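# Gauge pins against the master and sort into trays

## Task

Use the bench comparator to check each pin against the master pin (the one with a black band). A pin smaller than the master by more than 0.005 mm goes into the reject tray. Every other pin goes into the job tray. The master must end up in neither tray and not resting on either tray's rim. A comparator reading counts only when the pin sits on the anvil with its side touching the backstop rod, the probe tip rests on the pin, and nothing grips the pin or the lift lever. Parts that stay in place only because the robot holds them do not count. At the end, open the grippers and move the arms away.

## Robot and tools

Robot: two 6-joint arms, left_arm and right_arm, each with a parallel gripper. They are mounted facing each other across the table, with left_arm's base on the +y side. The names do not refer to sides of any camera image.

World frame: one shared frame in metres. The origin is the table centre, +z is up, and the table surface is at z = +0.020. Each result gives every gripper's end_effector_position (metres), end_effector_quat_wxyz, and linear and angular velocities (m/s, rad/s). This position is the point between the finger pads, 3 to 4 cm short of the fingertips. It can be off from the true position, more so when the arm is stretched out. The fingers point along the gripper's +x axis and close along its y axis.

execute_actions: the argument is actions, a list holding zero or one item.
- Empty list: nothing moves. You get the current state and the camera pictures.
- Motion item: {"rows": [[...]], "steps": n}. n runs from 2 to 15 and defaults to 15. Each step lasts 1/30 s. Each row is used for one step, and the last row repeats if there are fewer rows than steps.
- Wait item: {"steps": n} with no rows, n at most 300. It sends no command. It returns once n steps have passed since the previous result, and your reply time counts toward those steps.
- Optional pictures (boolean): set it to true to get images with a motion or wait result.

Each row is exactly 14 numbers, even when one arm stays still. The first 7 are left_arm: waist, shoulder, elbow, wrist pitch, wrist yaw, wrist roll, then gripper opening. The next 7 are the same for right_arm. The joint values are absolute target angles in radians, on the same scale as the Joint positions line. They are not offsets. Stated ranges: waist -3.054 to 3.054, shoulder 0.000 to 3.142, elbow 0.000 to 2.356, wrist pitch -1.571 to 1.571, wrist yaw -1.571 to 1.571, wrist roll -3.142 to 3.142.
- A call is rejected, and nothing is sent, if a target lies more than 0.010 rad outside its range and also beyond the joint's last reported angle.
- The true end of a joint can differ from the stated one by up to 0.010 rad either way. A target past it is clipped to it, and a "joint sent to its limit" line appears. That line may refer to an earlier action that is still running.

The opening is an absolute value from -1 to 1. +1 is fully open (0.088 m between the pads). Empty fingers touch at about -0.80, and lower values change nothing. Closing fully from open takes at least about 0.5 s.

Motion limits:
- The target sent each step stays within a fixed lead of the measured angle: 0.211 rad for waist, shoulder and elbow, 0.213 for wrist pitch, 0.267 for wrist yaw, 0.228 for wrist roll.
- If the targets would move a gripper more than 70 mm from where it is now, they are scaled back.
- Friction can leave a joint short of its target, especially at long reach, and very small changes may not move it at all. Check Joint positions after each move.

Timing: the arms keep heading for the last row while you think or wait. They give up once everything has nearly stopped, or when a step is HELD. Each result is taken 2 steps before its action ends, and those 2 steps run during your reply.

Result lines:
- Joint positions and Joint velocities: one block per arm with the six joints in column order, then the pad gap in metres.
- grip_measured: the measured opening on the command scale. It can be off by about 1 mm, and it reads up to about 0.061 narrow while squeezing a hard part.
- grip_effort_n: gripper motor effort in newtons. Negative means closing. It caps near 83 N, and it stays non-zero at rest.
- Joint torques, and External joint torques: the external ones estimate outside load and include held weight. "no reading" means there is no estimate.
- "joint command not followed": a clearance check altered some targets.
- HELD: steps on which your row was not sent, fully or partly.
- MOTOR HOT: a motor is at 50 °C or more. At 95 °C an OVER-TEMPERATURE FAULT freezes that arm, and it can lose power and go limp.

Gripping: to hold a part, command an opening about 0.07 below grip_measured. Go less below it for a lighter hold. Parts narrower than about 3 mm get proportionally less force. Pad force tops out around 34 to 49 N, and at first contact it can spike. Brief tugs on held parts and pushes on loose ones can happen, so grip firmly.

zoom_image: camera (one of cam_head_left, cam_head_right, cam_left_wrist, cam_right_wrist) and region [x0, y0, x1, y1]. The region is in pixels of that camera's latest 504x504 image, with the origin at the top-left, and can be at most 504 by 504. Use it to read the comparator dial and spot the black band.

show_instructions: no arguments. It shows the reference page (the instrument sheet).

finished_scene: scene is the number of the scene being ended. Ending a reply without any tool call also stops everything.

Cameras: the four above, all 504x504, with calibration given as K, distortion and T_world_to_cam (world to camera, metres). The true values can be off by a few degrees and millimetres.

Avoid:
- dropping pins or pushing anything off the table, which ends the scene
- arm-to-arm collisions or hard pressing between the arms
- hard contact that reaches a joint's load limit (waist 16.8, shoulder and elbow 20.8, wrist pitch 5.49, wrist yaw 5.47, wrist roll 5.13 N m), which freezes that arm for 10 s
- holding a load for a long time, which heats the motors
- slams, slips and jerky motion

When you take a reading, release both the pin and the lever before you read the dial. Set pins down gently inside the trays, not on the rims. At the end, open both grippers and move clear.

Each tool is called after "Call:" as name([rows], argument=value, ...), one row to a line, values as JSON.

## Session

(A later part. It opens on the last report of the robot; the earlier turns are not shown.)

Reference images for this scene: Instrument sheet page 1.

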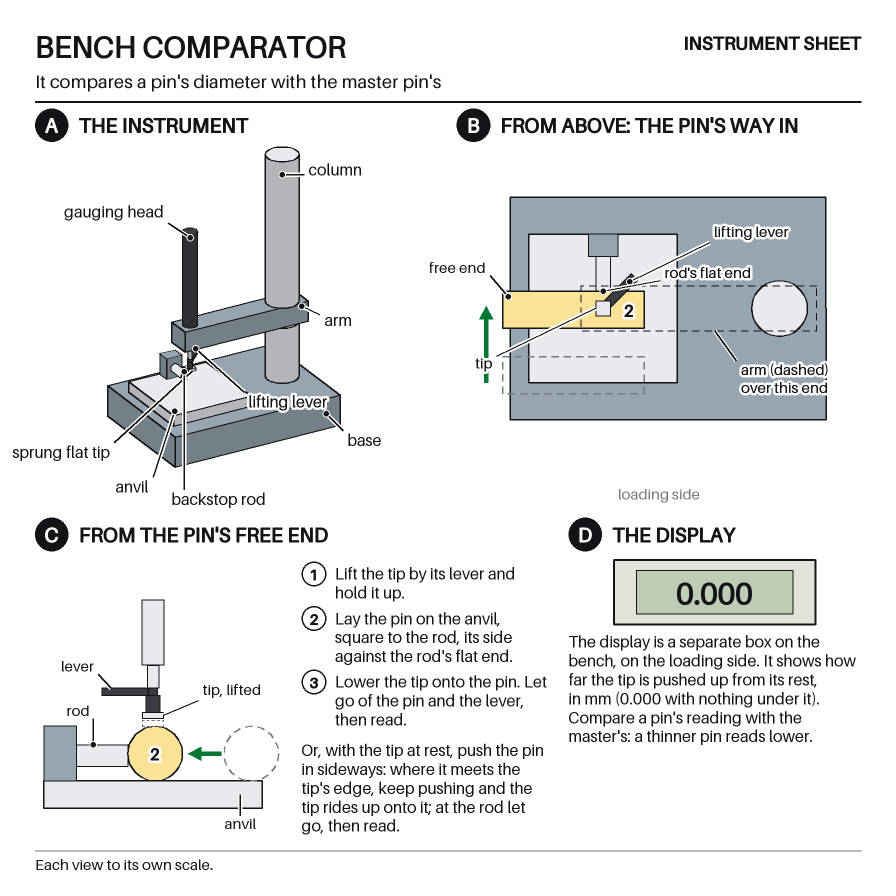

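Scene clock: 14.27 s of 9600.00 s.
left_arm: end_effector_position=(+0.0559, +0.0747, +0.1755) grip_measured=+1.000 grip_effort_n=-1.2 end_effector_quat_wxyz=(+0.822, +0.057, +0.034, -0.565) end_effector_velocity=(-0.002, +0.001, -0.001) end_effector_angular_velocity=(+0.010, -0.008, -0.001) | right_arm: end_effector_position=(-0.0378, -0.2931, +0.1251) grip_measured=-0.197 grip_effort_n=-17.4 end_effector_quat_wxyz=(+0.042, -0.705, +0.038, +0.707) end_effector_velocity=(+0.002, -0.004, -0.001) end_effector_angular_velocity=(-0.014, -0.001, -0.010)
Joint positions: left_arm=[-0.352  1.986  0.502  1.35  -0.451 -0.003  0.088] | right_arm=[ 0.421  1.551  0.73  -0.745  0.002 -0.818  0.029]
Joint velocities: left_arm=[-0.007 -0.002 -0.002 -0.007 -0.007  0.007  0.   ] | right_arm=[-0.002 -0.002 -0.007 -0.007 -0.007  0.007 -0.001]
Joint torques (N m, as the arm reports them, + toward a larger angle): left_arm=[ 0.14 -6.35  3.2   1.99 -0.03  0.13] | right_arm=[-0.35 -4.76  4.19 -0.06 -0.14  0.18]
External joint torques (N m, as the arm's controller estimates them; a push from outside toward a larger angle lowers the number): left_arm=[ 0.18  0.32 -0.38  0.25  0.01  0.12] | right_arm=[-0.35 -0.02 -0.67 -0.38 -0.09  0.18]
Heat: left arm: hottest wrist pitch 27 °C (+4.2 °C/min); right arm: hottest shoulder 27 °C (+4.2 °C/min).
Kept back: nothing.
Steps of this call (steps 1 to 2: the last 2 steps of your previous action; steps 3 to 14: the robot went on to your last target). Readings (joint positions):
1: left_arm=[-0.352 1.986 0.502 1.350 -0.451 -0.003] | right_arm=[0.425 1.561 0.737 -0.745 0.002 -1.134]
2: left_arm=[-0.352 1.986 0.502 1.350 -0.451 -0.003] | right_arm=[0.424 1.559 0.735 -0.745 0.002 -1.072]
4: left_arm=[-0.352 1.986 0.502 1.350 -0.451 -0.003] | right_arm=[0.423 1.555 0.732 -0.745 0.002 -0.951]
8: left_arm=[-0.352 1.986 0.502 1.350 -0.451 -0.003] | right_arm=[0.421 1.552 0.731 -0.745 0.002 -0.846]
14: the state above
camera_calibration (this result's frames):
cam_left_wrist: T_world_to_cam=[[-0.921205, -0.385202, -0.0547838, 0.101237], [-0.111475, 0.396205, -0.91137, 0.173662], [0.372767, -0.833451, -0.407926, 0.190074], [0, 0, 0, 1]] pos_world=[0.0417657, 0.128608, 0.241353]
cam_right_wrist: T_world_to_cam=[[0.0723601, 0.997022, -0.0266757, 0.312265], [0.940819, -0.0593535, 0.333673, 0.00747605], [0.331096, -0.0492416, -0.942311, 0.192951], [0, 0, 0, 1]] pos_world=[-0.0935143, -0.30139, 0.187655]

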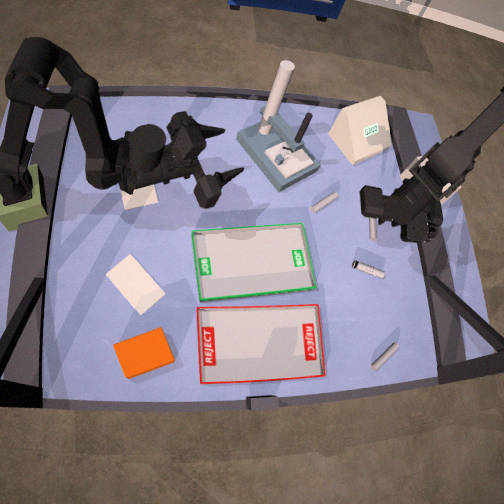

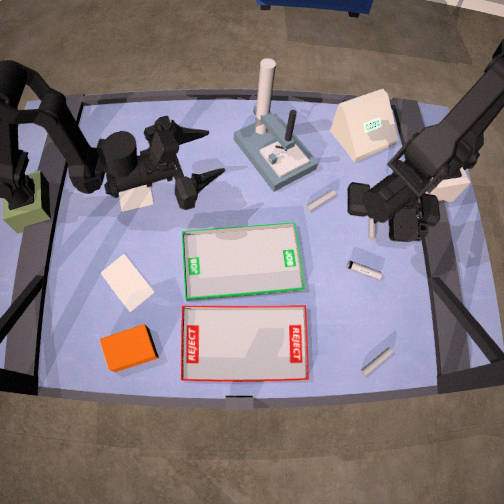

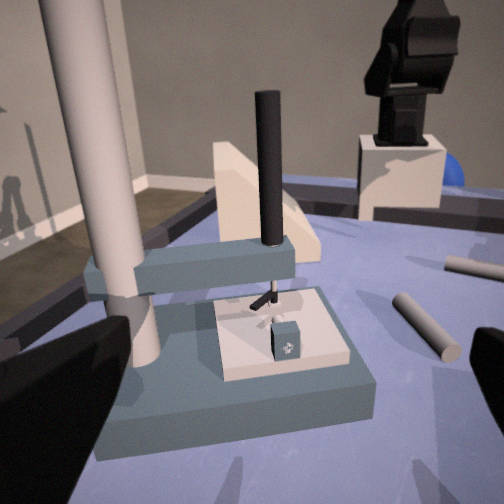

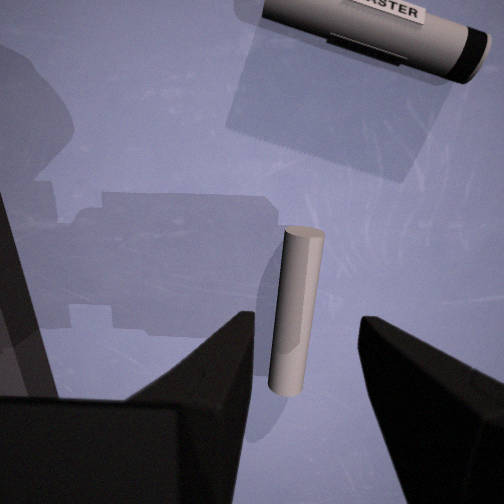

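Call:
execute_actions([
  {"rows":[[-0.35,2.0,0.5,1.35,-0.45,0,1,0.405,1.575,0.712,-0.72,0,-0.76,-0.2],[-0.35,2.0,0.5,1.35,-0.45,0,1,0.39,1.6,0.7,-0.685,0,-0.755,-0.2],[-0.35,2.0,0.5,1.35,-0.45,0,1,0.39,1.625,0.687,-0.647,0,-0.755,-0.2],[-0.35,2.0,0.5,1.35,-0.45,0,1,0.39,1.65,0.674,-0.61,0,-0.755,-0.2],[-0.35,2.0,0.5,1.35,-0.45,0,1,0.39,1.672,0.662,-0.574,0,-0.755,-0.2],[-0.35,2.0,0.5,1.35,-0.45,0,1,0.39,1.692,0.654,-0.546,0,-0.755,-0.2],[-0.35,2.0,0.5,1.35,-0.45,0,1,0.39,1.712,0.646,-0.518,0,-0.755,-0.2],[-0.35,2.0,0.5,1.35,-0.45,0,1,0.39,1.732,0.638,-0.49,0,-0.755,-0.2],[-0.35,2.0,0.5,1.35,-0.45,0,1,0.39,1.75,0.63,-0.464,0,-0.755,-0.2],[-0.35,2.0,0.5,1.35,-0.45,0,1,0.39,1.765,0.624,-0.443,0,-0.755,-0.2],[-0.35,2.0,0.5,1.35,-0.45,0,1,0.39,1.775,0.62,-0.429,0,-0.755,-0.2],[-0.35,2.0,0.5,1.35,-0.45,0,1,0.39,1.781,0.618,-0.421,0,-0.755,-0.2]]},
])

Call:
execute_actions([
  {"rows":[[-0.35,2.0,0.5,1.35,-0.45,0,1,0.39,1.781,0.618,-0.421,0,-0.755,-0.25],[-0.35,2.0,0.5,1.35,-0.45,0,1,0.39,1.781,0.618,-0.421,0,-0.755,-0.3],[-0.35,2.0,0.5,1.35,-0.45,0,1,0.39,1.781,0.618,-0.421,0,-0.755,-0.35],[-0.35,2.0,0.5,1.35,-0.45,0,1,0.39,1.781,0.618,-0.421,0,-0.755,-0.39],[-0.35,2.0,0.5,1.35,-0.45,0,1,0.39,1.781,0.618,-0.421,0,-0.755,-0.43],[-0.35,2.0,0.5,1.35,-0.45,0,1,0.39,1.781,0.618,-0.421,0,-0.755,-0.46],[-0.35,2.0,0.5,1.35,-0.45,0,1,0.39,1.781,0.618,-0.421,0,-0.755,-0.49],[-0.35,2.0,0.5,1.35,-0.45,0,1,0.39,1.781,0.618,-0.421,0,-0.755,-0.53],[-0.35,2.0,0.5,1.35,-0.45,0,1,0.39,1.781,0.618,-0.421,0,-0.755,-0.58]]},
], pictures=true)

Scene clock: 15.07 s of 9600.00 s.
left_arm: end_effector_position=(+0.0559, +0.0747, +0.1755) grip_measured=+1.000 grip_effort_n=-1.2 end_effector_quat_wxyz=(+0.822, +0.057, +0.034, -0.565) end_effector_velocity=(-0.004, -0.001, -0.002) end_effector_angular_velocity=(+0.005, +0.007, -0.014) | right_arm: end_effector_position=(-0.0333, -0.2889, +0.0643) grip_measured=-0.197 grip_effort_n=-17.0 end_effector_quat_wxyz=(+0.069, -0.705, +0.072, +0.702) end_effector_velocity=(+0.015, -0.021, -0.076) end_effector_angular_velocity=(-0.078, -0.046, -0.000)
Joint positions: left_arm=[-0.352  1.986  0.502  1.35  -0.451 -0.003  0.088] | right_arm=[ 0.394  1.756  0.633 -0.455  0.001 -0.76   0.029]
Joint velocities: left_arm=[-0.007  0.002  0.002 -0.007  0.007 -0.007  0.   ] | right_arm=[-0.007  0.271 -0.12   0.3   -0.007 -0.007  0.   ]
Joint torques (N m, as the arm reports them, + toward a larger angle): left_arm=[ 0.14 -6.35  3.18  1.99 -0.02  0.13] | right_arm=[-0.32 -4.25  3.54  0.18 -0.11  0.19]
External joint torques (N m, as the arm's controller estimates them; a push from outside toward a larger angle lowers the number): left_arm=[ 0.15  0.3  -0.4   0.25  0.01  0.13] | right_arm=[-0.32  1.65 -0.64 -0.18 -0.06  0.19]
Heat: left arm: hottest wrist pitch 27 °C (+4.0 °C/min); right arm: hottest shoulder 27 °C (+4.0 °C/min).
Steps of this call (steps 1 to 11: the robot went on to your last target; steps 12 to 24: the first 13 steps of this action). Readings (joint positions):
12: left_arm=[-0.352 1.986 0.502 1.350 -0.451 -0.003] | right_arm=[0.420 1.553 0.729 -0.745 0.001 -0.806]
13: left_arm=[-0.352 1.986 0.502 1.350 -0.451 -0.003] | right_arm=[0.416 1.558 0.726 -0.732 0.001 -0.792]
15: left_arm=[-0.352 1.986 0.502 1.350 -0.451 -0.003] | right_arm=[0.403 1.587 0.713 -0.680 0.001 -0.774]
19: left_arm=[-0.352 1.986 0.502 1.350 -0.451 -0.003] | right_arm=[0.395 1.674 0.670 -0.567 0.001 -0.763]
24: the state above

Scene clock: 15.57 s of 9600.00 s.
left_arm: end_effector_position=(+0.0559, +0.0747, +0.1755) grip_measured=+1.000 grip_effort_n=-1.2 end_effector_quat_wxyz=(+0.822, +0.057, +0.034, -0.565) end_effector_velocity=(-0.004, -0.001, -0.002) end_effector_angular_velocity=(+0.010, -0.006, -0.015) | right_arm: end_effector_position=(-0.0339, -0.2881, +0.0596) grip_measured=-0.515 grip_effort_n=-83.5 end_effector_quat_wxyz=(+0.071, -0.704, +0.070, +0.703) end_effector_velocity=(-0.004, -0.001, +0.000) end_effector_angular_velocity=(-0.007, +0.022, +0.010)
Joint positions: left_arm=[-0.352  1.986  0.502  1.35  -0.451 -0.003  0.088] | right_arm=[ 0.394  1.773  0.626 -0.424  0.001 -0.759  0.014]
Joint velocities: left_arm=[-0.007  0.002  0.002 -0.007  0.007  0.007  0.   ] | right_arm=[ 0.002 -0.002 -0.002  0.007 -0.022 -0.007  0.   ]
Joint torques (N m, as the arm reports them, + toward a larger angle): left_arm=[ 0.15 -6.33  3.19  1.99 -0.03  0.13] | right_arm=[-0.34 -3.73  3.22  0.19 -0.1   0.18]
External joint torques (N m, as the arm's controller estimates them; a push from outside toward a larger angle lowers the number): left_arm=[ 0.21  0.31 -0.4   0.25  0.    0.13] | right_arm=[-0.37  1.51 -0.5  -0.13 -0.05  0.18]
Heat: left arm: hottest wrist pitch 28 °C (+7.7 °C/min); right arm: hottest shoulder 27 °C (+3.9 °C/min).
Steps of this call (steps 1 to 2: the last 2 steps of your previous action; steps 3 to 15: the first 13 steps of this action). Readings (joint positions):
3: left_arm=[-0.352 1.986 0.502 1.350 -0.451 -0.003] | right_arm=[0.394 1.770 0.627 -0.435 0.001 -0.760]
4: left_arm=[-0.352 1.986 0.502 1.350 -0.451 -0.003] | right_arm=[0.394 1.771 0.627 -0.431 0.001 -0.759]
6: left_arm=[-0.352 1.986 0.502 1.350 -0.451 -0.003] | right_arm=[0.394 1.772 0.627 -0.426 0.001 -0.759]
10: left_arm=[-0.352 1.986 0.502 1.350 -0.451 -0.003] | right_arm=[0.394 1.773 0.627 -0.425 0.001 -0.759]
15: the state above
camera_calibration (this result's frames):
cam_left_wrist: T_world_to_cam=[[-0.921205, -0.385202, -0.0547838, 0.101237], [-0.111475, 0.396205, -0.91137, 0.173662], [0.372767, -0.833451, -0.407926, 0.190074], [0, 0, 0, 1]] pos_world=[0.0417657, 0.128608, 0.241353]
cam_right_wrist: T_world_to_cam=[[0.15799, 0.986967, -0.030597, 0.305525], [0.931632, -0.138719, 0.335884, 0.00268175], [0.327262, -0.0815714, -0.941406, 0.12065], [0, 0, 0, 1]] pos_world=[-0.0902525, -0.291329, 0.122028]

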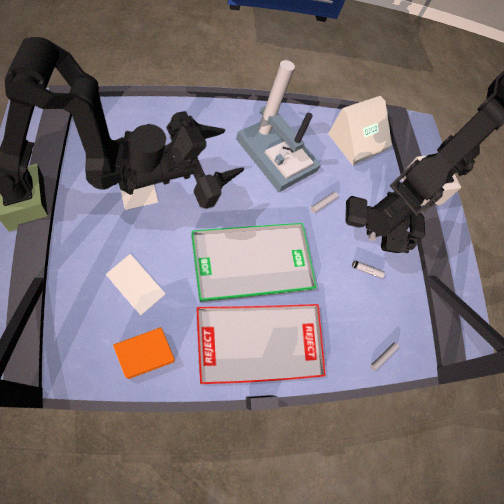

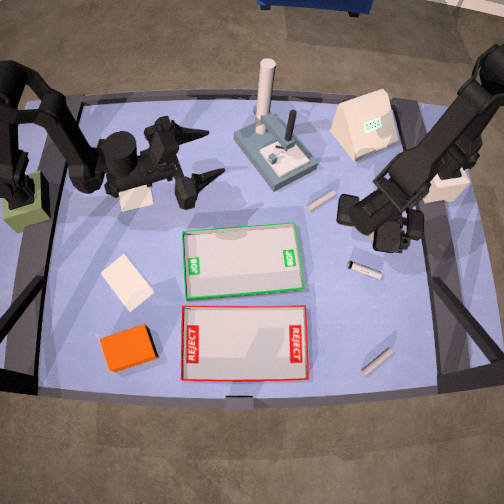

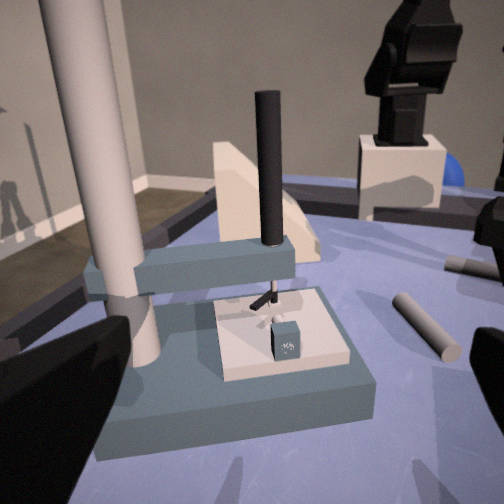

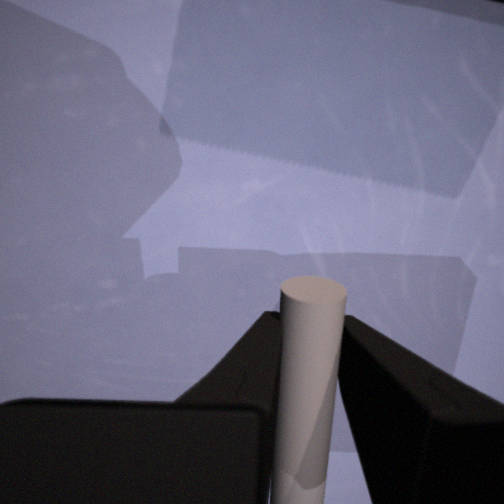

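Call:
execute_actions([
  {"rows":[[-0.35,2.0,0.5,1.35,-0.45,0,1,0.39,1.76,0.637,-0.43,0,-0.755,-0.58],[-0.35,2.0,0.5,1.35,-0.45,0,1,0.39,1.745,0.65,-0.455,0,-0.755,-0.58],[-0.35,2.0,0.5,1.35,-0.45,0,1,0.39,1.73,0.67,-0.49,0,-0.755,-0.58],[-0.35,2.0,0.5,1.35,-0.45,0,1,0.39,1.715,0.695,-0.53,0,-0.755,-0.58],[-0.35,2.0,0.5,1.35,-0.45,0,1,0.39,1.705,0.73,-0.58,0,-0.8,-0.58],[-0.35,2.0,0.5,1.35,-0.45,0,1,0.38,1.705,0.77,-0.625,0,-1.9,-0.58],[-0.35,2.0,0.5,1.35,-0.45,0,1,0.36,1.71,0.81,-0.66,0,-1.9,-0.58],[-0.35,2.0,0.5,1.35,-0.45,0,1,0.33,1.72,0.85,-0.69,0,-1.9,-0.58],[-0.35,2.0,0.5,1.35,-0.45,0,1,0.29,1.74,0.89,-0.72,0,-1.9,-0.58],[-0.35,2.0,0.5,1.35,-0.45,0,1,0.25,1.76,0.93,-0.74,0,-1.9,-0.58],[-0.35,2.0,0.5,1.35,-0.45,0,1,0.21,1.785,0.97,-0.755,0,-1.9,-0.58],[-0.35,2.0,0.5,1.35,-0.45,0,1,0.17,1.81,1.005,-0.762,0,-1.9,-0.58],[-0.35,2.0,0.5,1.35,-0.45,0,1,0.13,1.83,1.03,-0.765,0,-1.9,-0.58],[-0.35,2.0,0.5,1.35,-0.45,0,1,0.09,1.83,1.03,-0.765,0,-1.9,-0.58],[-0.35,2.0,0.5,1.35,-0.45,0,1,0.05,1.83,1.03,-0.765,0,-1.9,-0.58]]},
])

Call:
execute_actions([
  {"steps":8},
])

Call:
execute_actions([
  {"rows":[[-0.35,2.0,0.5,1.35,-0.45,0,1,0.01,1.83,1.03,-0.765,0,-1.9,-0.58],[-0.35,2.0,0.5,1.35,-0.45,0,1,-0.03,1.83,1.03,-0.765,0,-1.9,-0.58],[-0.35,2.0,0.5,1.35,-0.45,0,1,-0.07,1.83,1.03,-0.765,0,-1.92,-0.58],[-0.35,2.0,0.5,1.35,-0.45,0,1,-0.11,1.83,1.03,-0.765,0,-1.94,-0.58],[-0.35,2.0,0.5,1.35,-0.45,0,1,-0.15,1.83,1.03,-0.765,0,-1.96,-0.58],[-0.35,2.0,0.5,1.35,-0.45,0,1,-0.19,1.83,1.03,-0.765,0,-1.98,-0.58],[-0.35,2.0,0.5,1.35,-0.45,0,1,-0.22,1.83,1.03,-0.765,0,-2.0,-0.58],[-0.35,2.0,0.5,1.35,-0.45,0,1,-0.25,1.83,1.03,-0.765,0,-2.05,-0.58],[-0.35,2.0,0.5,1.35,-0.45,0,1,-0.265,1.83,1.03,-0.765,0,-2.11,-0.58],[-0.35,2.0,0.5,1.35,-0.45,0,1,-0.27,1.83,1.03,-0.765,0,-2.17,-0.58],[-0.35,2.0,0.5,1.35,-0.45,0,1,-0.27,1.83,1.03,-0.765,0,-2.225,-0.58]]},
])

Call:
execute_actions([
  {"rows":[[-0.35,2.0,0.5,1.35,-0.45,0,1,-0.27,1.844,1.041,-0.762,0,-2.22,-0.58],[-0.35,2.0,0.5,1.35,-0.45,0,1,-0.269,1.856,1.051,-0.759,0,-2.22,-0.58],[-0.35,2.0,0.5,1.35,-0.45,0,1,-0.268,1.868,1.061,-0.756,0,-2.22,-0.58],[-0.35,2.0,0.5,1.35,-0.45,0,1,-0.267,1.88,1.071,-0.753,0,-2.218,-0.58],[-0.35,2.0,0.5,1.35,-0.45,0,1,-0.266,1.892,1.08,-0.75,0,-2.216,-0.58],[-0.35,2.0,0.5,1.35,-0.45,0,1,-0.265,1.904,1.088,-0.746,0,-2.214,-0.58],[-0.35,2.0,0.5,1.35,-0.45,0,1,-0.264,1.915,1.094,-0.741,0,-2.212,-0.58],[-0.35,2.0,0.5,1.35,-0.45,0,1,-0.263,1.925,1.098,-0.735,0,-2.21,-0.58],[-0.35,2.0,0.5,1.35,-0.45,0,1,-0.263,1.933,1.101,-0.729,0,-2.21,-0.58],[-0.35,2.0,0.5,1.35,-0.45,0,1,-0.263,1.939,1.102,-0.725,0,-2.21,-0.58],[-0.35,2.0,0.5,1.35,-0.45,0,1,-0.263,1.944,1.102,-0.722,0,-2.21,-0.58]]},
])

Call:
execute_actions([
  {"rows":[[-0.35,2.0,0.5,1.35,-0.45,0,1,-0.261,1.949,1.11,-0.725,0,-2.208,-0.58],[-0.35,2.0,0.5,1.35,-0.45,0,1,-0.259,1.954,1.118,-0.728,0,-2.206,-0.58],[-0.35,2.0,0.5,1.35,-0.45,0,1,-0.256,1.959,1.126,-0.731,0,-2.204,-0.58],[-0.35,2.0,0.5,1.35,-0.45,0,1,-0.254,1.964,1.134,-0.7345,0,-2.202,-0.58],[-0.35,2.0,0.5,1.35,-0.45,0,1,-0.252,1.969,1.142,-0.738,0,-2.2,-0.58],[-0.35,2.0,0.5,1.35,-0.45,0,1,-0.25,1.974,1.15,-0.741,0,-2.198,-0.58],[-0.35,2.0,0.5,1.35,-0.45,0,1,-0.247,1.979,1.158,-0.744,0,-2.196,-0.58],[-0.35,2.0,0.5,1.35,-0.45,0,1,-0.245,1.984,1.166,-0.747,0,-2.194,-0.58],[-0.35,2.0,0.5,1.35,-0.45,0,1,-0.243,1.989,1.174,-0.75,0,-2.192,-0.58],[-0.35,2.0,0.5,1.35,-0.45,0,1,-0.241,1.994,1.182,-0.753,0,-2.19,-0.58]],"steps":10},
])

Call:
execute_actions([
  {"rows":[[-0.35,2.0,0.5,1.35,-0.45,0,1,-0.239,1.998,1.189,-0.756,0,-2.188,-0.58],[-0.35,2.0,0.5,1.35,-0.45,0,1,-0.237,2.002,1.195,-0.758,0,-2.187,-0.58],[-0.35,2.0,0.5,1.35,-0.45,0,1,-0.2355,2.006,1.201,-0.761,0,-2.185,-0.58],[-0.35,2.0,0.5,1.35,-0.45,0,1,-0.234,2.009,1.207,-0.763,0,-2.184,-0.58],[-0.35,2.0,0.5,1.35,-0.45,0,1,-0.232,2.013,1.213,-0.765,0,-2.182,-0.58],[-0.35,2.0,0.5,1.35,-0.45,0,1,-0.2305,2.017,1.219,-0.768,0,-2.181,-0.58],[-0.35,2.0,0.5,1.35,-0.45,0,1,-0.229,2.021,1.225,-0.77,0,-2.179,-0.58],[-0.35,2.0,0.5,1.35,-0.45,0,1,-0.227,2.024,1.231,-0.772,0,-2.178,-0.58],[-0.35,2.0,0.5,1.35,-0.45,0,1,-0.2255,2.028,1.237,-0.775,0,-2.176,-0.58],[-0.35,2.0,0.5,1.35,-0.45,0,1,-0.224,2.032,1.243,-0.777,0,-2.175,-0.58],[-0.35,2.0,0.5,1.35,-0.45,0,1,-0.2225,2.035,1.248,-0.779,0,-2.173,-0.58],[-0.35,2.0,0.5,1.35,-0.45,0,1,-0.221,2.038,1.253,-0.781,0,-2.172,-0.58]]},
])

Call:
execute_actions([
  {"steps":8},
])

Call:
execute_actions([
  {"rows":[[-0.35,2.0,0.5,1.35,-0.45,0,1,-0.226,2.028,1.242,-0.784,0,-2.174,-0.58],[-0.35,2.0,0.5,1.35,-0.45,0,1,-0.226,2.028,1.242,-0.784,0,-2.174,-0.52],[-0.35,2.0,0.5,1.35,-0.45,0,1,-0.226,2.028,1.242,-0.784,0,-2.174,-0.47],[-0.35,2.0,0.5,1.35,-0.45,0,1,-0.226,2.028,1.242,-0.784,0,-2.174,-0.42],[-0.35,2.0,0.5,1.35,-0.45,0,1,-0.226,2.028,1.242,-0.784,0,-2.174,-0.36],[-0.35,2.0,0.5,1.35,-0.45,0,1,-0.226,2.028,1.242,-0.784,0,-2.174,-0.3]]},
])

Call:
execute_actions([
  {"steps":20},
], pictures=true)

Call:
zoom_image(camera="cam_head_right", region=[340,100,400,150])

Scene clock: 17.07 s of 9600.00 s.
left_arm: end_effector_position=(+0.0559, +0.0747, +0.1755) grip_measured=+1.000 grip_effort_n=-1.2 end_effector_quat_wxyz=(+0.822, +0.057, +0.034, -0.565) end_effector_velocity=(+0.002, +0.000, -0.002) end_effector_angular_velocity=(+0.010, -0.008, +0.009) | right_arm: end_effector_position=(-0.0288, -0.2189, +0.1179) grip_measured=-0.515 grip_effort_n=-83.5 end_effector_quat_wxyz=(-0.043, -0.702, -0.054, +0.709) end_effector_velocity=(+0.175, +0.388, +0.091) end_effector_angular_velocity=(+0.230, +0.084, +0.747)
Joint positions: left_arm=[-0.352  1.986  0.502  1.35  -0.451 -0.003  0.088] | right_arm=[ 0.237  1.77   0.939 -0.722 -0.003 -1.253  0.014]
Joint velocities: left_arm=[ 0.002  0.002  0.002 -0.007 -0.007  0.007  0.   ] | right_arm=[-1.15   0.54   1.106 -0.33  -0.007 -1.897 -0.   ]
Joint torques (N m, as the arm reports them, + toward a larger angle): left_arm=[ 0.16 -6.36  3.18  2.   -0.03  0.13] | right_arm=[-1.32 -4.1   5.24 -0.41  0.03 -0.17]
External joint torques (N m, as the arm's controller estimates them; a push from outside toward a larger angle lowers the number): left_arm=[ 0.11  0.27 -0.39  0.27  0.01  0.12] | right_arm=[-0.64  1.48  1.41 -0.48  0.   -0.17]
Heat: left arm: hottest wrist pitch 28 °C (+7.0 °C/min); right arm: hottest shoulder 27 °C (+3.5 °C/min).
Steps of this call (steps 1 to 2: the last 2 steps of your previous action; steps 3 to 15: the robot went on to your last target; steps 16 to 32: nothing new was sent; steps 33 to 45: the first 13 steps of this action). Readings (joint positions):
33: left_arm=[-0.352 1.986 0.502 1.350 -0.451 -0.003] | right_arm=[0.394 1.772 0.626 -0.424 0.001 -0.759]
34: left_arm=[-0.352 1.986 0.502 1.350 -0.451 -0.003] | right_arm=[0.394 1.770 0.628 -0.427 0.001 -0.759]
36: left_arm=[-0.352 1.986 0.502 1.350 -0.451 -0.003] | right_arm=[0.393 1.758 0.642 -0.467 0.001 -0.759]
40: left_arm=[-0.352 1.986 0.502 1.350 -0.451 -0.003] | right_arm=[0.379 1.730 0.742 -0.605 -0.001 -0.939]
45: the state above

Scene clock: 17.33 s of 9600.00 s.
left_arm: end_effector_position=(+0.0559, +0.0747, +0.1755) grip_measured=+1.000 grip_effort_n=-1.2 end_effector_quat_wxyz=(+0.822, +0.057, +0.034, -0.565) end_effector_velocity=(-0.002, +0.001, +0.002) end_effector_angular_velocity=(-0.010, +0.006, +0.001) | right_arm: end_effector_position=(+0.0181, -0.1867, +0.1200) grip_measured=-0.515 grip_effort_n=-83.5 end_effector_quat_wxyz=(+0.158, +0.690, +0.160, -0.688) end_effector_velocity=(+0.001, -0.008, -0.015) end_effector_angular_velocity=(-0.069, -0.002, +1.612)
Joint positions: left_arm=[-0.352  1.986  0.502  1.35  -0.451 -0.003  0.088] | right_arm=[ 0.052  1.822  1.016 -0.761  0.004 -1.754  0.014]
Joint velocities: left_arm=[-0.007 -0.002 -0.002  0.007 -0.007 -0.007  0.   ] | right_arm=[-0.007  0.051 -0.002 -0.007 -0.022 -1.619  0.   ]
Joint torques (N m, as the arm reports them, + toward a larger angle): left_arm=[ 0.16 -6.36  3.19  1.99 -0.03  0.13] | right_arm=[ 0.2  -5.48  6.84 -0.17 -0.22 -0.17]
External joint torques (N m, as the arm's controller estimates them; a push from outside toward a larger angle lowers the number): left_arm=[ 0.19  0.33 -0.4   0.24  0.01  0.12] | right_arm=[ 0.04  1.51  1.74 -0.47 -0.14 -0.15]
Heat: left arm: hottest wrist pitch 28 °C (+6.9 °C/min); right arm: hottest shoulder 27 °C (+3.5 °C/min).
Kept back: nothing.
Steps of this call (steps 1 to 2: the last 2 steps of your previous action; steps 3 to 8: the robot went on to your last target). Readings (joint positions):
1: left_arm=[-0.352 1.986 0.502 1.350 -0.451 -0.003] | right_arm=[0.198 1.786 0.971 -0.729 -0.003 -1.317]
2: left_arm=[-0.352 1.986 0.502 1.350 -0.451 -0.003] | right_arm=[0.157 1.799 0.993 -0.734 -0.003 -1.380]
4: left_arm=[-0.352 1.986 0.502 1.350 -0.451 -0.003] | right_arm=[0.089 1.812 1.013 -0.750 0.003 -1.507]
8: the state above

Scene clock: 17.77 s of 9600.00 s.
left_arm: end_effector_position=(+0.0559, +0.0747, +0.1755) grip_measured=+1.000 grip_effort_n=-1.2 end_effector_quat_wxyz=(+0.822, +0.057, +0.034, -0.565) end_effector_velocity=(+0.002, +0.002, -0.001) end_effector_angular_velocity=(+0.004, +0.003, +0.020) | right_arm: end_effector_position=(+0.1115, -0.1750, +0.1206) grip_measured=-0.515 grip_effort_n=-83.5 end_effector_quat_wxyz=(+0.189, +0.682, +0.192, -0.680) end_effector_velocity=(+0.033, -0.006, -0.001) end_effector_angular_velocity=(-0.014, +0.005, +0.552)
Joint positions: left_arm=[-0.352  1.986  0.502  1.35  -0.451 -0.003  0.088] | right_arm=[-0.264  1.824  1.021 -0.762  0.003 -2.162  0.014]
Joint velocities: left_arm=[-0.002 -0.002 -0.002 -0.007 -0.022 -0.007  0.   ] | right_arm=[-0.115 -0.002 -0.007 -0.007 -0.007 -0.667 -0.   ]
Joint torques (N m, as the arm reports them, + toward a larger angle): left_arm=[ 0.14 -6.36  3.19  1.99 -0.03  0.13] | right_arm=[ 0.74 -5.23  6.45 -0.2  -0.17 -0.2 ]
External joint torques (N m, as the arm's controller estimates them; a push from outside toward a larger angle lowers the number): left_arm=[ 0.13  0.33 -0.39  0.24  0.02  0.12] | right_arm=[ 0.08  1.51  1.62 -0.45 -0.02 -0.18]
Heat: left arm: hottest wrist pitch 28 °C (+6.8 °C/min); right arm: hottest shoulder 27 °C (+3.4 °C/min).
Steps of this call (steps 1 to 13: the first 13 steps of this action). Readings (joint positions):
1: left_arm=[-0.352 1.986 0.502 1.350 -0.451 -0.003] | right_arm=[0.050 1.823 1.016 -0.761 0.000 -1.798]
2: left_arm=[-0.352 1.986 0.502 1.350 -0.451 -0.003] | right_arm=[0.040 1.824 1.016 -0.761 -0.004 -1.829]
4: left_arm=[-0.352 1.986 0.502 1.350 -0.451 -0.003] | right_arm=[-0.007 1.824 1.017 -0.762 -0.005 -1.876]
8: left_arm=[-0.352 1.986 0.502 1.350 -0.451 -0.003] | right_arm=[-0.161 1.824 1.020 -0.762 -0.002 -1.968]
13: the state above

Scene clock: 18.27 s of 9600.00 s.
left_arm: end_effector_position=(+0.0559, +0.0747, +0.1755) grip_measured=+1.000 grip_effort_n=-1.2 end_effector_quat_wxyz=(+0.822, +0.057, +0.034, -0.565) end_effector_velocity=(-0.002, -0.000, +0.002) end_effector_angular_velocity=(-0.015, +0.022, -0.007) | right_arm: end_effector_position=(+0.1129, -0.1551, +0.1041) grip_measured=-0.515 grip_effort_n=-83.5 end_effector_quat_wxyz=(+0.207, +0.677, +0.206, -0.676) end_effector_velocity=(-0.003, -0.000, -0.021) end_effector_angular_velocity=(-0.056, -0.005, +0.020)
Joint positions: left_arm=[-0.352  1.986  0.502  1.35  -0.451 -0.003  0.088] | right_arm=[-0.266  1.929  1.088 -0.73   0.002 -2.211  0.014]
Joint velocities: left_arm=[-0.002 -0.002 -0.002  0.007  0.007 -0.022  0.   ] | right_arm=[ 0.012  0.085  0.022  0.007  0.007 -0.007 -0.   ]
Joint torques (N m, as the arm reports them, + toward a larger angle): left_arm=[ 0.13 -6.34  3.19  2.   -0.03  0.13] | right_arm=[ 0.3  -5.77  6.51  0.18 -0.15  0.02]
External joint torques (N m, as the arm's controller estimates them; a push from outside toward a larger angle lowers the number): left_arm=[ 0.13  0.35 -0.4   0.24  0.01  0.12] | right_arm=[ 0.29  2.03  1.58 -0.07 -0.1   0.02]
Heat: left arm: hottest wrist pitch 28 °C (+6.6 °C/min); right arm: hottest shoulder 27 °C (+3.3 °C/min).
Steps of this call (steps 1 to 2: the last 2 steps of your previous action; steps 3 to 15: the first 13 steps of this action). Readings (joint positions):
3: left_arm=[-0.352 1.986 0.502 1.350 -0.451 -0.003] | right_arm=[-0.267 1.826 1.021 -0.763 0.002 -2.200]
4: left_arm=[-0.352 1.986 0.502 1.350 -0.451 -0.003] | right_arm=[-0.267 1.830 1.025 -0.763 0.002 -2.205]
6: left_arm=[-0.352 1.986 0.502 1.350 -0.451 -0.003] | right_arm=[-0.267 1.847 1.038 -0.762 0.002 -2.210]
10: left_arm=[-0.352 1.986 0.502 1.350 -0.451 -0.003] | right_arm=[-0.267 1.891 1.070 -0.748 0.002 -2.211]
15: the state above

Scene clock: 18.60 s of 9600.00 s.
left_arm: end_effector_position=(+0.0559, +0.0747, +0.1755) grip_measured=+1.000 grip_effort_n=-1.2 end_effector_quat_wxyz=(+0.822, +0.057, +0.034, -0.565) end_effector_velocity=(+0.000, +0.001, -0.001) end_effector_angular_velocity=(+0.015, -0.022, +0.002) | right_arm: end_effector_position=(+0.1099, -0.1433, +0.1046) grip_measured=-0.515 grip_effort_n=-83.5 end_effector_quat_wxyz=(+0.205, +0.678, +0.209, -0.675) end_effector_velocity=(-0.020, +0.045, +0.003) end_effector_angular_velocity=(-0.012, +0.008, +0.010)
Joint positions: left_arm=[-0.352  1.986  0.502  1.35  -0.451 -0.003  0.088] | right_arm=[-0.256  1.96   1.136 -0.739  0.002 -2.202  0.014]
Joint velocities: left_arm=[-0.002 -0.002 -0.002 -0.007 -0.007  0.022  0.   ] | right_arm=[ 0.061  0.144  0.227 -0.095 -0.007  0.051 -0.   ]
Joint torques (N m, as the arm reports them, + toward a larger angle): left_arm=[ 0.14 -6.35  3.21  1.99 -0.03  0.13] | right_arm=[ 0.61 -5.5   6.48 -0.08 -0.14  0.12]
External joint torques (N m, as the arm's controller estimates them; a push from outside toward a larger angle lowers the number): left_arm=[ 0.15  0.31 -0.36  0.25  0.01  0.12] | right_arm=[ 0.61  2.12  1.75 -0.31 -0.1   0.12]
Heat: left arm: hottest wrist pitch 28 °C (+6.5 °C/min); right arm: hottest shoulder 27 °C (+3.2 °C/min).
Steps of this call (steps 1 to 2: the last 2 steps of your previous action; steps 3 to 10: the first 8 steps of this action). Readings (joint positions):
3: left_arm=[-0.352 1.986 0.502 1.350 -0.451 -0.003] | right_arm=[-0.266 1.931 1.092 -0.729 0.002 -2.211]
4: left_arm=[-0.352 1.986 0.502 1.350 -0.451 -0.003] | right_arm=[-0.266 1.934 1.095 -0.729 0.002 -2.211]
6: left_arm=[-0.352 1.986 0.502 1.350 -0.451 -0.003] | right_arm=[-0.264 1.942 1.105 -0.730 0.002 -2.209]
10: the state above

Scene clock: 19.10 s of 9600.00 s.
left_arm: end_effector_position=(+0.0559, +0.0747, +0.1755) grip_measured=+1.000 grip_effort_n=-1.2 end_effector_quat_wxyz=(+0.822, +0.057, +0.034, -0.565) end_effector_velocity=(+0.000, +0.001, -0.001) end_effector_angular_velocity=(-0.001, +0.019, +0.007) | right_arm: end_effector_position=(+0.1017, -0.1244, +0.1055) grip_measured=-0.515 grip_effort_n=-83.5 end_effector_quat_wxyz=(+0.206, +0.678, +0.208, -0.674) end_effector_velocity=(-0.017, +0.031, +0.004) end_effector_angular_velocity=(+0.022, +0.007, +0.039)
Joint positions: left_arm=[-0.352  1.986  0.502  1.35  -0.451 -0.003  0.088] | right_arm=[-0.23   2.021  1.231 -0.777  0.003 -2.177  0.014]
Joint velocities: left_arm=[-0.002 -0.002 -0.002 -0.007 -0.007 -0.022  0.   ] | right_arm=[ 0.046  0.076  0.134 -0.037 -0.007  0.007 -0.   ]
Joint torques (N m, as the arm reports them, + toward a larger angle): left_arm=[ 0.13 -6.34  3.18  1.99 -0.03  0.13] | right_arm=[ 0.55 -6.05  6.49 -0.06 -0.2   0.09]
External joint torques (N m, as the arm's controller estimates them; a push from outside toward a larger angle lowers the number): left_arm=[ 0.14  0.3  -0.38  0.26  0.01  0.13] | right_arm=[ 0.71  2.25  1.68 -0.24 -0.17  0.09]
Heat: left arm: hottest wrist pitch 28 °C (+6.3 °C/min); right arm: hottest shoulder 27 °C (+3.1 °C/min).
Steps of this call (steps 1 to 2: the last 2 steps of your previous action; steps 3 to 15: the first 13 steps of this action). Readings (joint positions):
3: left_arm=[-0.352 1.986 0.502 1.350 -0.451 -0.003] | right_arm=[-0.249 1.975 1.159 -0.748 0.002 -2.196]
4: left_arm=[-0.352 1.986 0.502 1.350 -0.451 -0.003] | right_arm=[-0.247 1.980 1.166 -0.751 0.002 -2.194]
6: left_arm=[-0.352 1.986 0.502 1.350 -0.451 -0.003] | right_arm=[-0.243 1.988 1.180 -0.756 0.002 -2.191]
10: left_arm=[-0.352 1.986 0.502 1.350 -0.451 -0.003] | right_arm=[-0.238 2.004 1.203 -0.769 0.003 -2.183]
15: the state above

Scene clock: 19.37 s of 9600.00 s.
left_arm: end_effector_position=(+0.0559, +0.0747, +0.1755) grip_measured=+1.000 grip_effort_n=-1.2 end_effector_quat_wxyz=(+0.822, +0.057, +0.034, -0.565) end_effector_velocity=(-0.002, -0.000, +0.002) end_effector_angular_velocity=(-0.005, -0.005, -0.011) | right_arm: end_effector_position=(+0.1014, -0.1237, +0.1055) grip_measured=-0.515 grip_effort_n=-83.5 end_effector_quat_wxyz=(+0.207, +0.678, +0.206, -0.675) end_effector_velocity=(-0.001, -0.005, +0.000) end_effector_angular_velocity=(-0.022, +0.022, -0.015)
Joint positions: left_arm=[-0.352  1.986  0.502  1.35  -0.451 -0.003  0.088] | right_arm=[-0.228  2.026  1.239 -0.784  0.005 -2.174  0.014]
Joint velocities: left_arm=[-0.002 -0.002 -0.002  0.007  0.007  0.007  0.   ] | right_arm=[-0.007 -0.002 -0.002 -0.022 -0.022  0.007 -0.   ]
Joint torques (N m, as the arm reports them, + toward a larger angle): left_arm=[ 0.12 -6.36  3.17  2.   -0.03  0.13] | right_arm=[ 0.84 -5.97  6.96  0.14 -0.23  0.07]
External joint torques (N m, as the arm's controller estimates them; a push from outside toward a larger angle lowers the number): left_arm=[ 0.13  0.33 -0.42  0.24  0.01  0.12] | right_arm=[ 0.87  2.31  2.06 -0.1  -0.19  0.07]
Heat: left arm: hottest wrist pitch 28 °C (+6.2 °C/min); right arm: hottest shoulder 27 °C (+3.1 °C/min).
Kept back: nothing.
Steps of this call (steps 1 to 2: the last 2 steps of your previous action; steps 3 to 8: the robot went on to your last target). Readings (joint positions):
1: left_arm=[-0.352 1.986 0.502 1.350 -0.451 -0.003] | right_arm=[-0.228 2.023 1.235 -0.780 0.004 -2.175]
2: left_arm=[-0.352 1.986 0.502 1.350 -0.451 -0.003] | right_arm=[-0.228 2.024 1.237 -0.782 0.005 -2.175]
4: left_arm=[-0.352 1.986 0.502 1.350 -0.451 -0.003] | right_arm=[-0.228 2.026 1.238 -0.783 0.005 -2.175]
8: the state above

Scene clock: 19.80 s of 9600.00 s.
left_arm: end_effector_position=(+0.0559, +0.0747, +0.1755) grip_measured=+1.000 grip_effort_n=-1.2 end_effector_quat_wxyz=(+0.822, +0.057, +0.034, -0.565) end_effector_velocity=(+0.000, +0.001, -0.004) end_effector_angular_velocity=(+0.014, +0.017, +0.007) | right_arm: end_effector_position=(+0.1011, -0.1239, +0.1055) grip_measured=-0.312 grip_effort_n=16.0 end_effector_quat_wxyz=(+0.208, +0.677, +0.206, -0.675) end_effector_velocity=(-0.000, -0.007, -0.001) end_effector_angular_velocity=(-0.027, +0.008, +0.005)
Joint positions: left_arm=[-0.352  1.986  0.502  1.35  -0.451 -0.003  0.088] | right_arm=[-0.228  2.026  1.239 -0.785  0.003 -2.174  0.024]
Joint velocities: left_arm=[-0.002 -0.002 -0.002 -0.022 -0.007 -0.022  0.   ] | right_arm=[-0.002 -0.002 -0.007 -0.022 -0.007 -0.007  0.005]
Joint torques (N m, as the arm reports them, + toward a larger angle): left_arm=[ 0.15 -6.34  3.19  1.99 -0.03  0.13] | right_arm=[ 0.27 -7.03  5.69 -0.04 -0.18  0.01]
External joint torques (N m, as the arm's controller estimates them; a push from outside toward a larger angle lowers the number): left_arm=[ 0.16  0.27 -0.35  0.27  0.01  0.12] | right_arm=[ 0.25  1.22  0.81 -0.27 -0.14  0.01]
Heat: left arm: hottest wrist pitch 28 °C (+6.1 °C/min); right arm: hottest shoulder 28 °C (+6.1 °C/min).
Steps of this call (steps 1 to 13: the first 13 steps of this action). Readings (joint positions):
1: left_arm=[-0.352 1.986 0.502 1.350 -0.451 -0.003] | right_arm=[-0.228 2.026 1.239 -0.784 0.005 -2.174]
2: left_arm=[-0.352 1.986 0.502 1.350 -0.451 -0.003] | right_arm=[-0.228 2.026 1.239 -0.784 0.005 -2.174]
4: left_arm=[-0.352 1.986 0.502 1.350 -0.451 -0.003] | right_arm=[-0.228 2.026 1.239 -0.785 0.005 -2.174]
8: left_arm=[-0.352 1.986 0.502 1.350 -0.451 -0.003] | right_arm=[-0.228 2.026 1.239 -0.785 0.003 -2.174]
13: the state above

Scene clock: 20.47 s of 9600.00 s.
left_arm: end_effector_position=(+0.0559, +0.0747, +0.1755) grip_measured=+1.000 grip_effort_n=-1.2 end_effector_quat_wxyz=(+0.822, +0.057, +0.034, -0.565) end_effector_velocity=(+0.000, +0.001, +0.002) end_effector_angular_velocity=(-0.005, -0.007, +0.004) | right_arm: end_effector_position=(+0.1011, -0.1239, +0.1055) grip_measured=-0.303 grip_effort_n=16.0 end_effector_quat_wxyz=(+0.208, +0.677, +0.206, -0.675) end_effector_velocity=(-0.002, -0.009, +0.000) end_effector_angular_velocity=(-0.037, +0.008, +0.024)
Joint positions: left_arm=[-0.352  1.986  0.502  1.35  -0.451 -0.003  0.088] | right_arm=[-0.228  2.026  1.239 -0.785  0.003 -2.174  0.024]
Joint velocities: left_arm=[-0.002 -0.002 -0.002  0.007 -0.007  0.007  0.   ] | right_arm=[ 0.002 -0.002 -0.002 -0.037 -0.007 -0.022  0.   ]
Joint torques (N m, as the arm reports them, + toward a larger angle): left_arm=[ 0.14 -6.34  3.18  1.99 -0.03  0.13] | right_arm=[ 0.27 -7.01  5.7  -0.04 -0.18  0.01]
External joint torques (N m, as the arm's controller estimates them; a push from outside toward a larger angle lowers the number): left_arm=[ 0.13  0.36 -0.43  0.23  0.02  0.12] | right_arm=[ 0.22  1.27  0.82 -0.25 -0.14  0.01]
Heat: left arm: hottest wrist pitch 28 °C (+5.9 °C/min); right arm: hottest shoulder 28 °C (+5.9 °C/min).
Kept back: nothing.
Steps of this call (steps 1 to 2: the last 2 steps of your previous action; steps 3 to 15: the robot went on to your last target; steps 16 to 20: nothing new was sent). Readings (joint positions):
1: left_arm=[-0.352 1.986 0.502 1.350 -0.451 -0.003] | right_arm=[-0.228 2.026 1.239 -0.785 0.003 -2.174]
2: left_arm=[-0.352 1.986 0.502 1.350 -0.451 -0.003] | right_arm=[-0.228 2.026 1.239 -0.785 0.003 -2.174]
4: left_arm=[-0.352 1.986 0.502 1.350 -0.451 -0.003] | right_arm=[-0.228 2.026 1.239 -0.785 0.003 -2.174]
8: left_arm=[-0.352 1.986 0.502 1.350 -0.451 -0.003] | right_arm=[-0.228 2.026 1.239 -0.785 0.003 -2.174]
20: the state above
All arms were judged still, so your last target was given up. Only a new action makes them travel on or press farther. Fingers that are still opening or closing keep moving.
camera_calibration (this result's frames):
cam_left_wrist: T_world_to_cam=[[-0.921205, -0.385202, -0.0547838, 0.101237], [-0.111475, 0.396205, -0.91137, 0.173662], [0.372767, -0.833451, -0.407926, 0.190074], [0, 0, 0, 1]] pos_world=[0.0417657, 0.128608, 0.241353]
cam_right_wrist: T_world_to_cam=[[-0.5926, 0.804794, -0.0336473, 0.177154], [0.751357, 0.567343, 0.337023, -0.0101696], [0.290324, 0.174439, -0.940895, 0.168513], [0, 0, 0, 1]] pos_world=[0.0636994, -0.166198, 0.167941]

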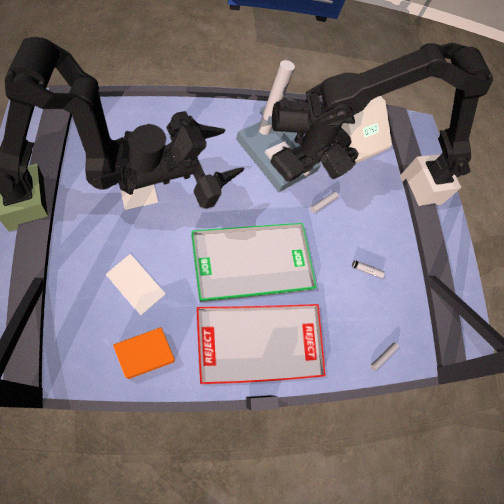

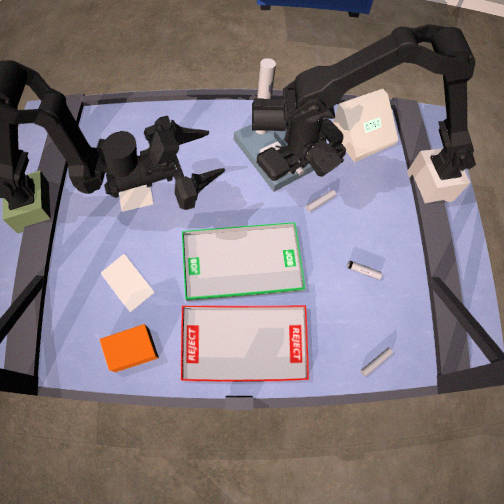

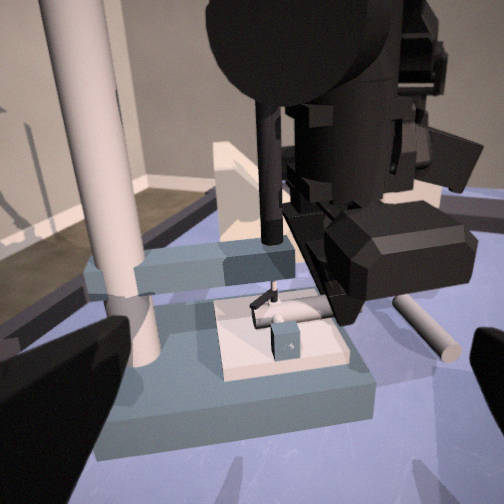

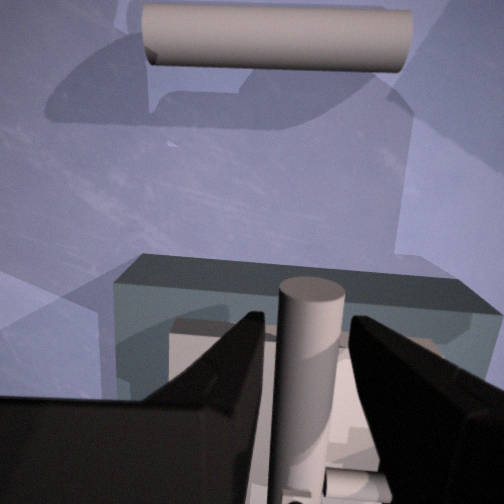

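Region (340, 100, 400, 150) of cam_head_right's 504x504 image, scaled by 8.400, with more detail than that image has.

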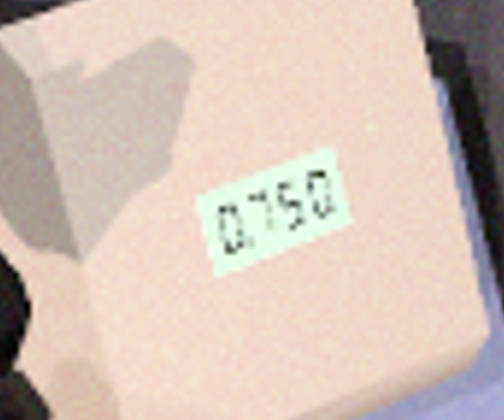

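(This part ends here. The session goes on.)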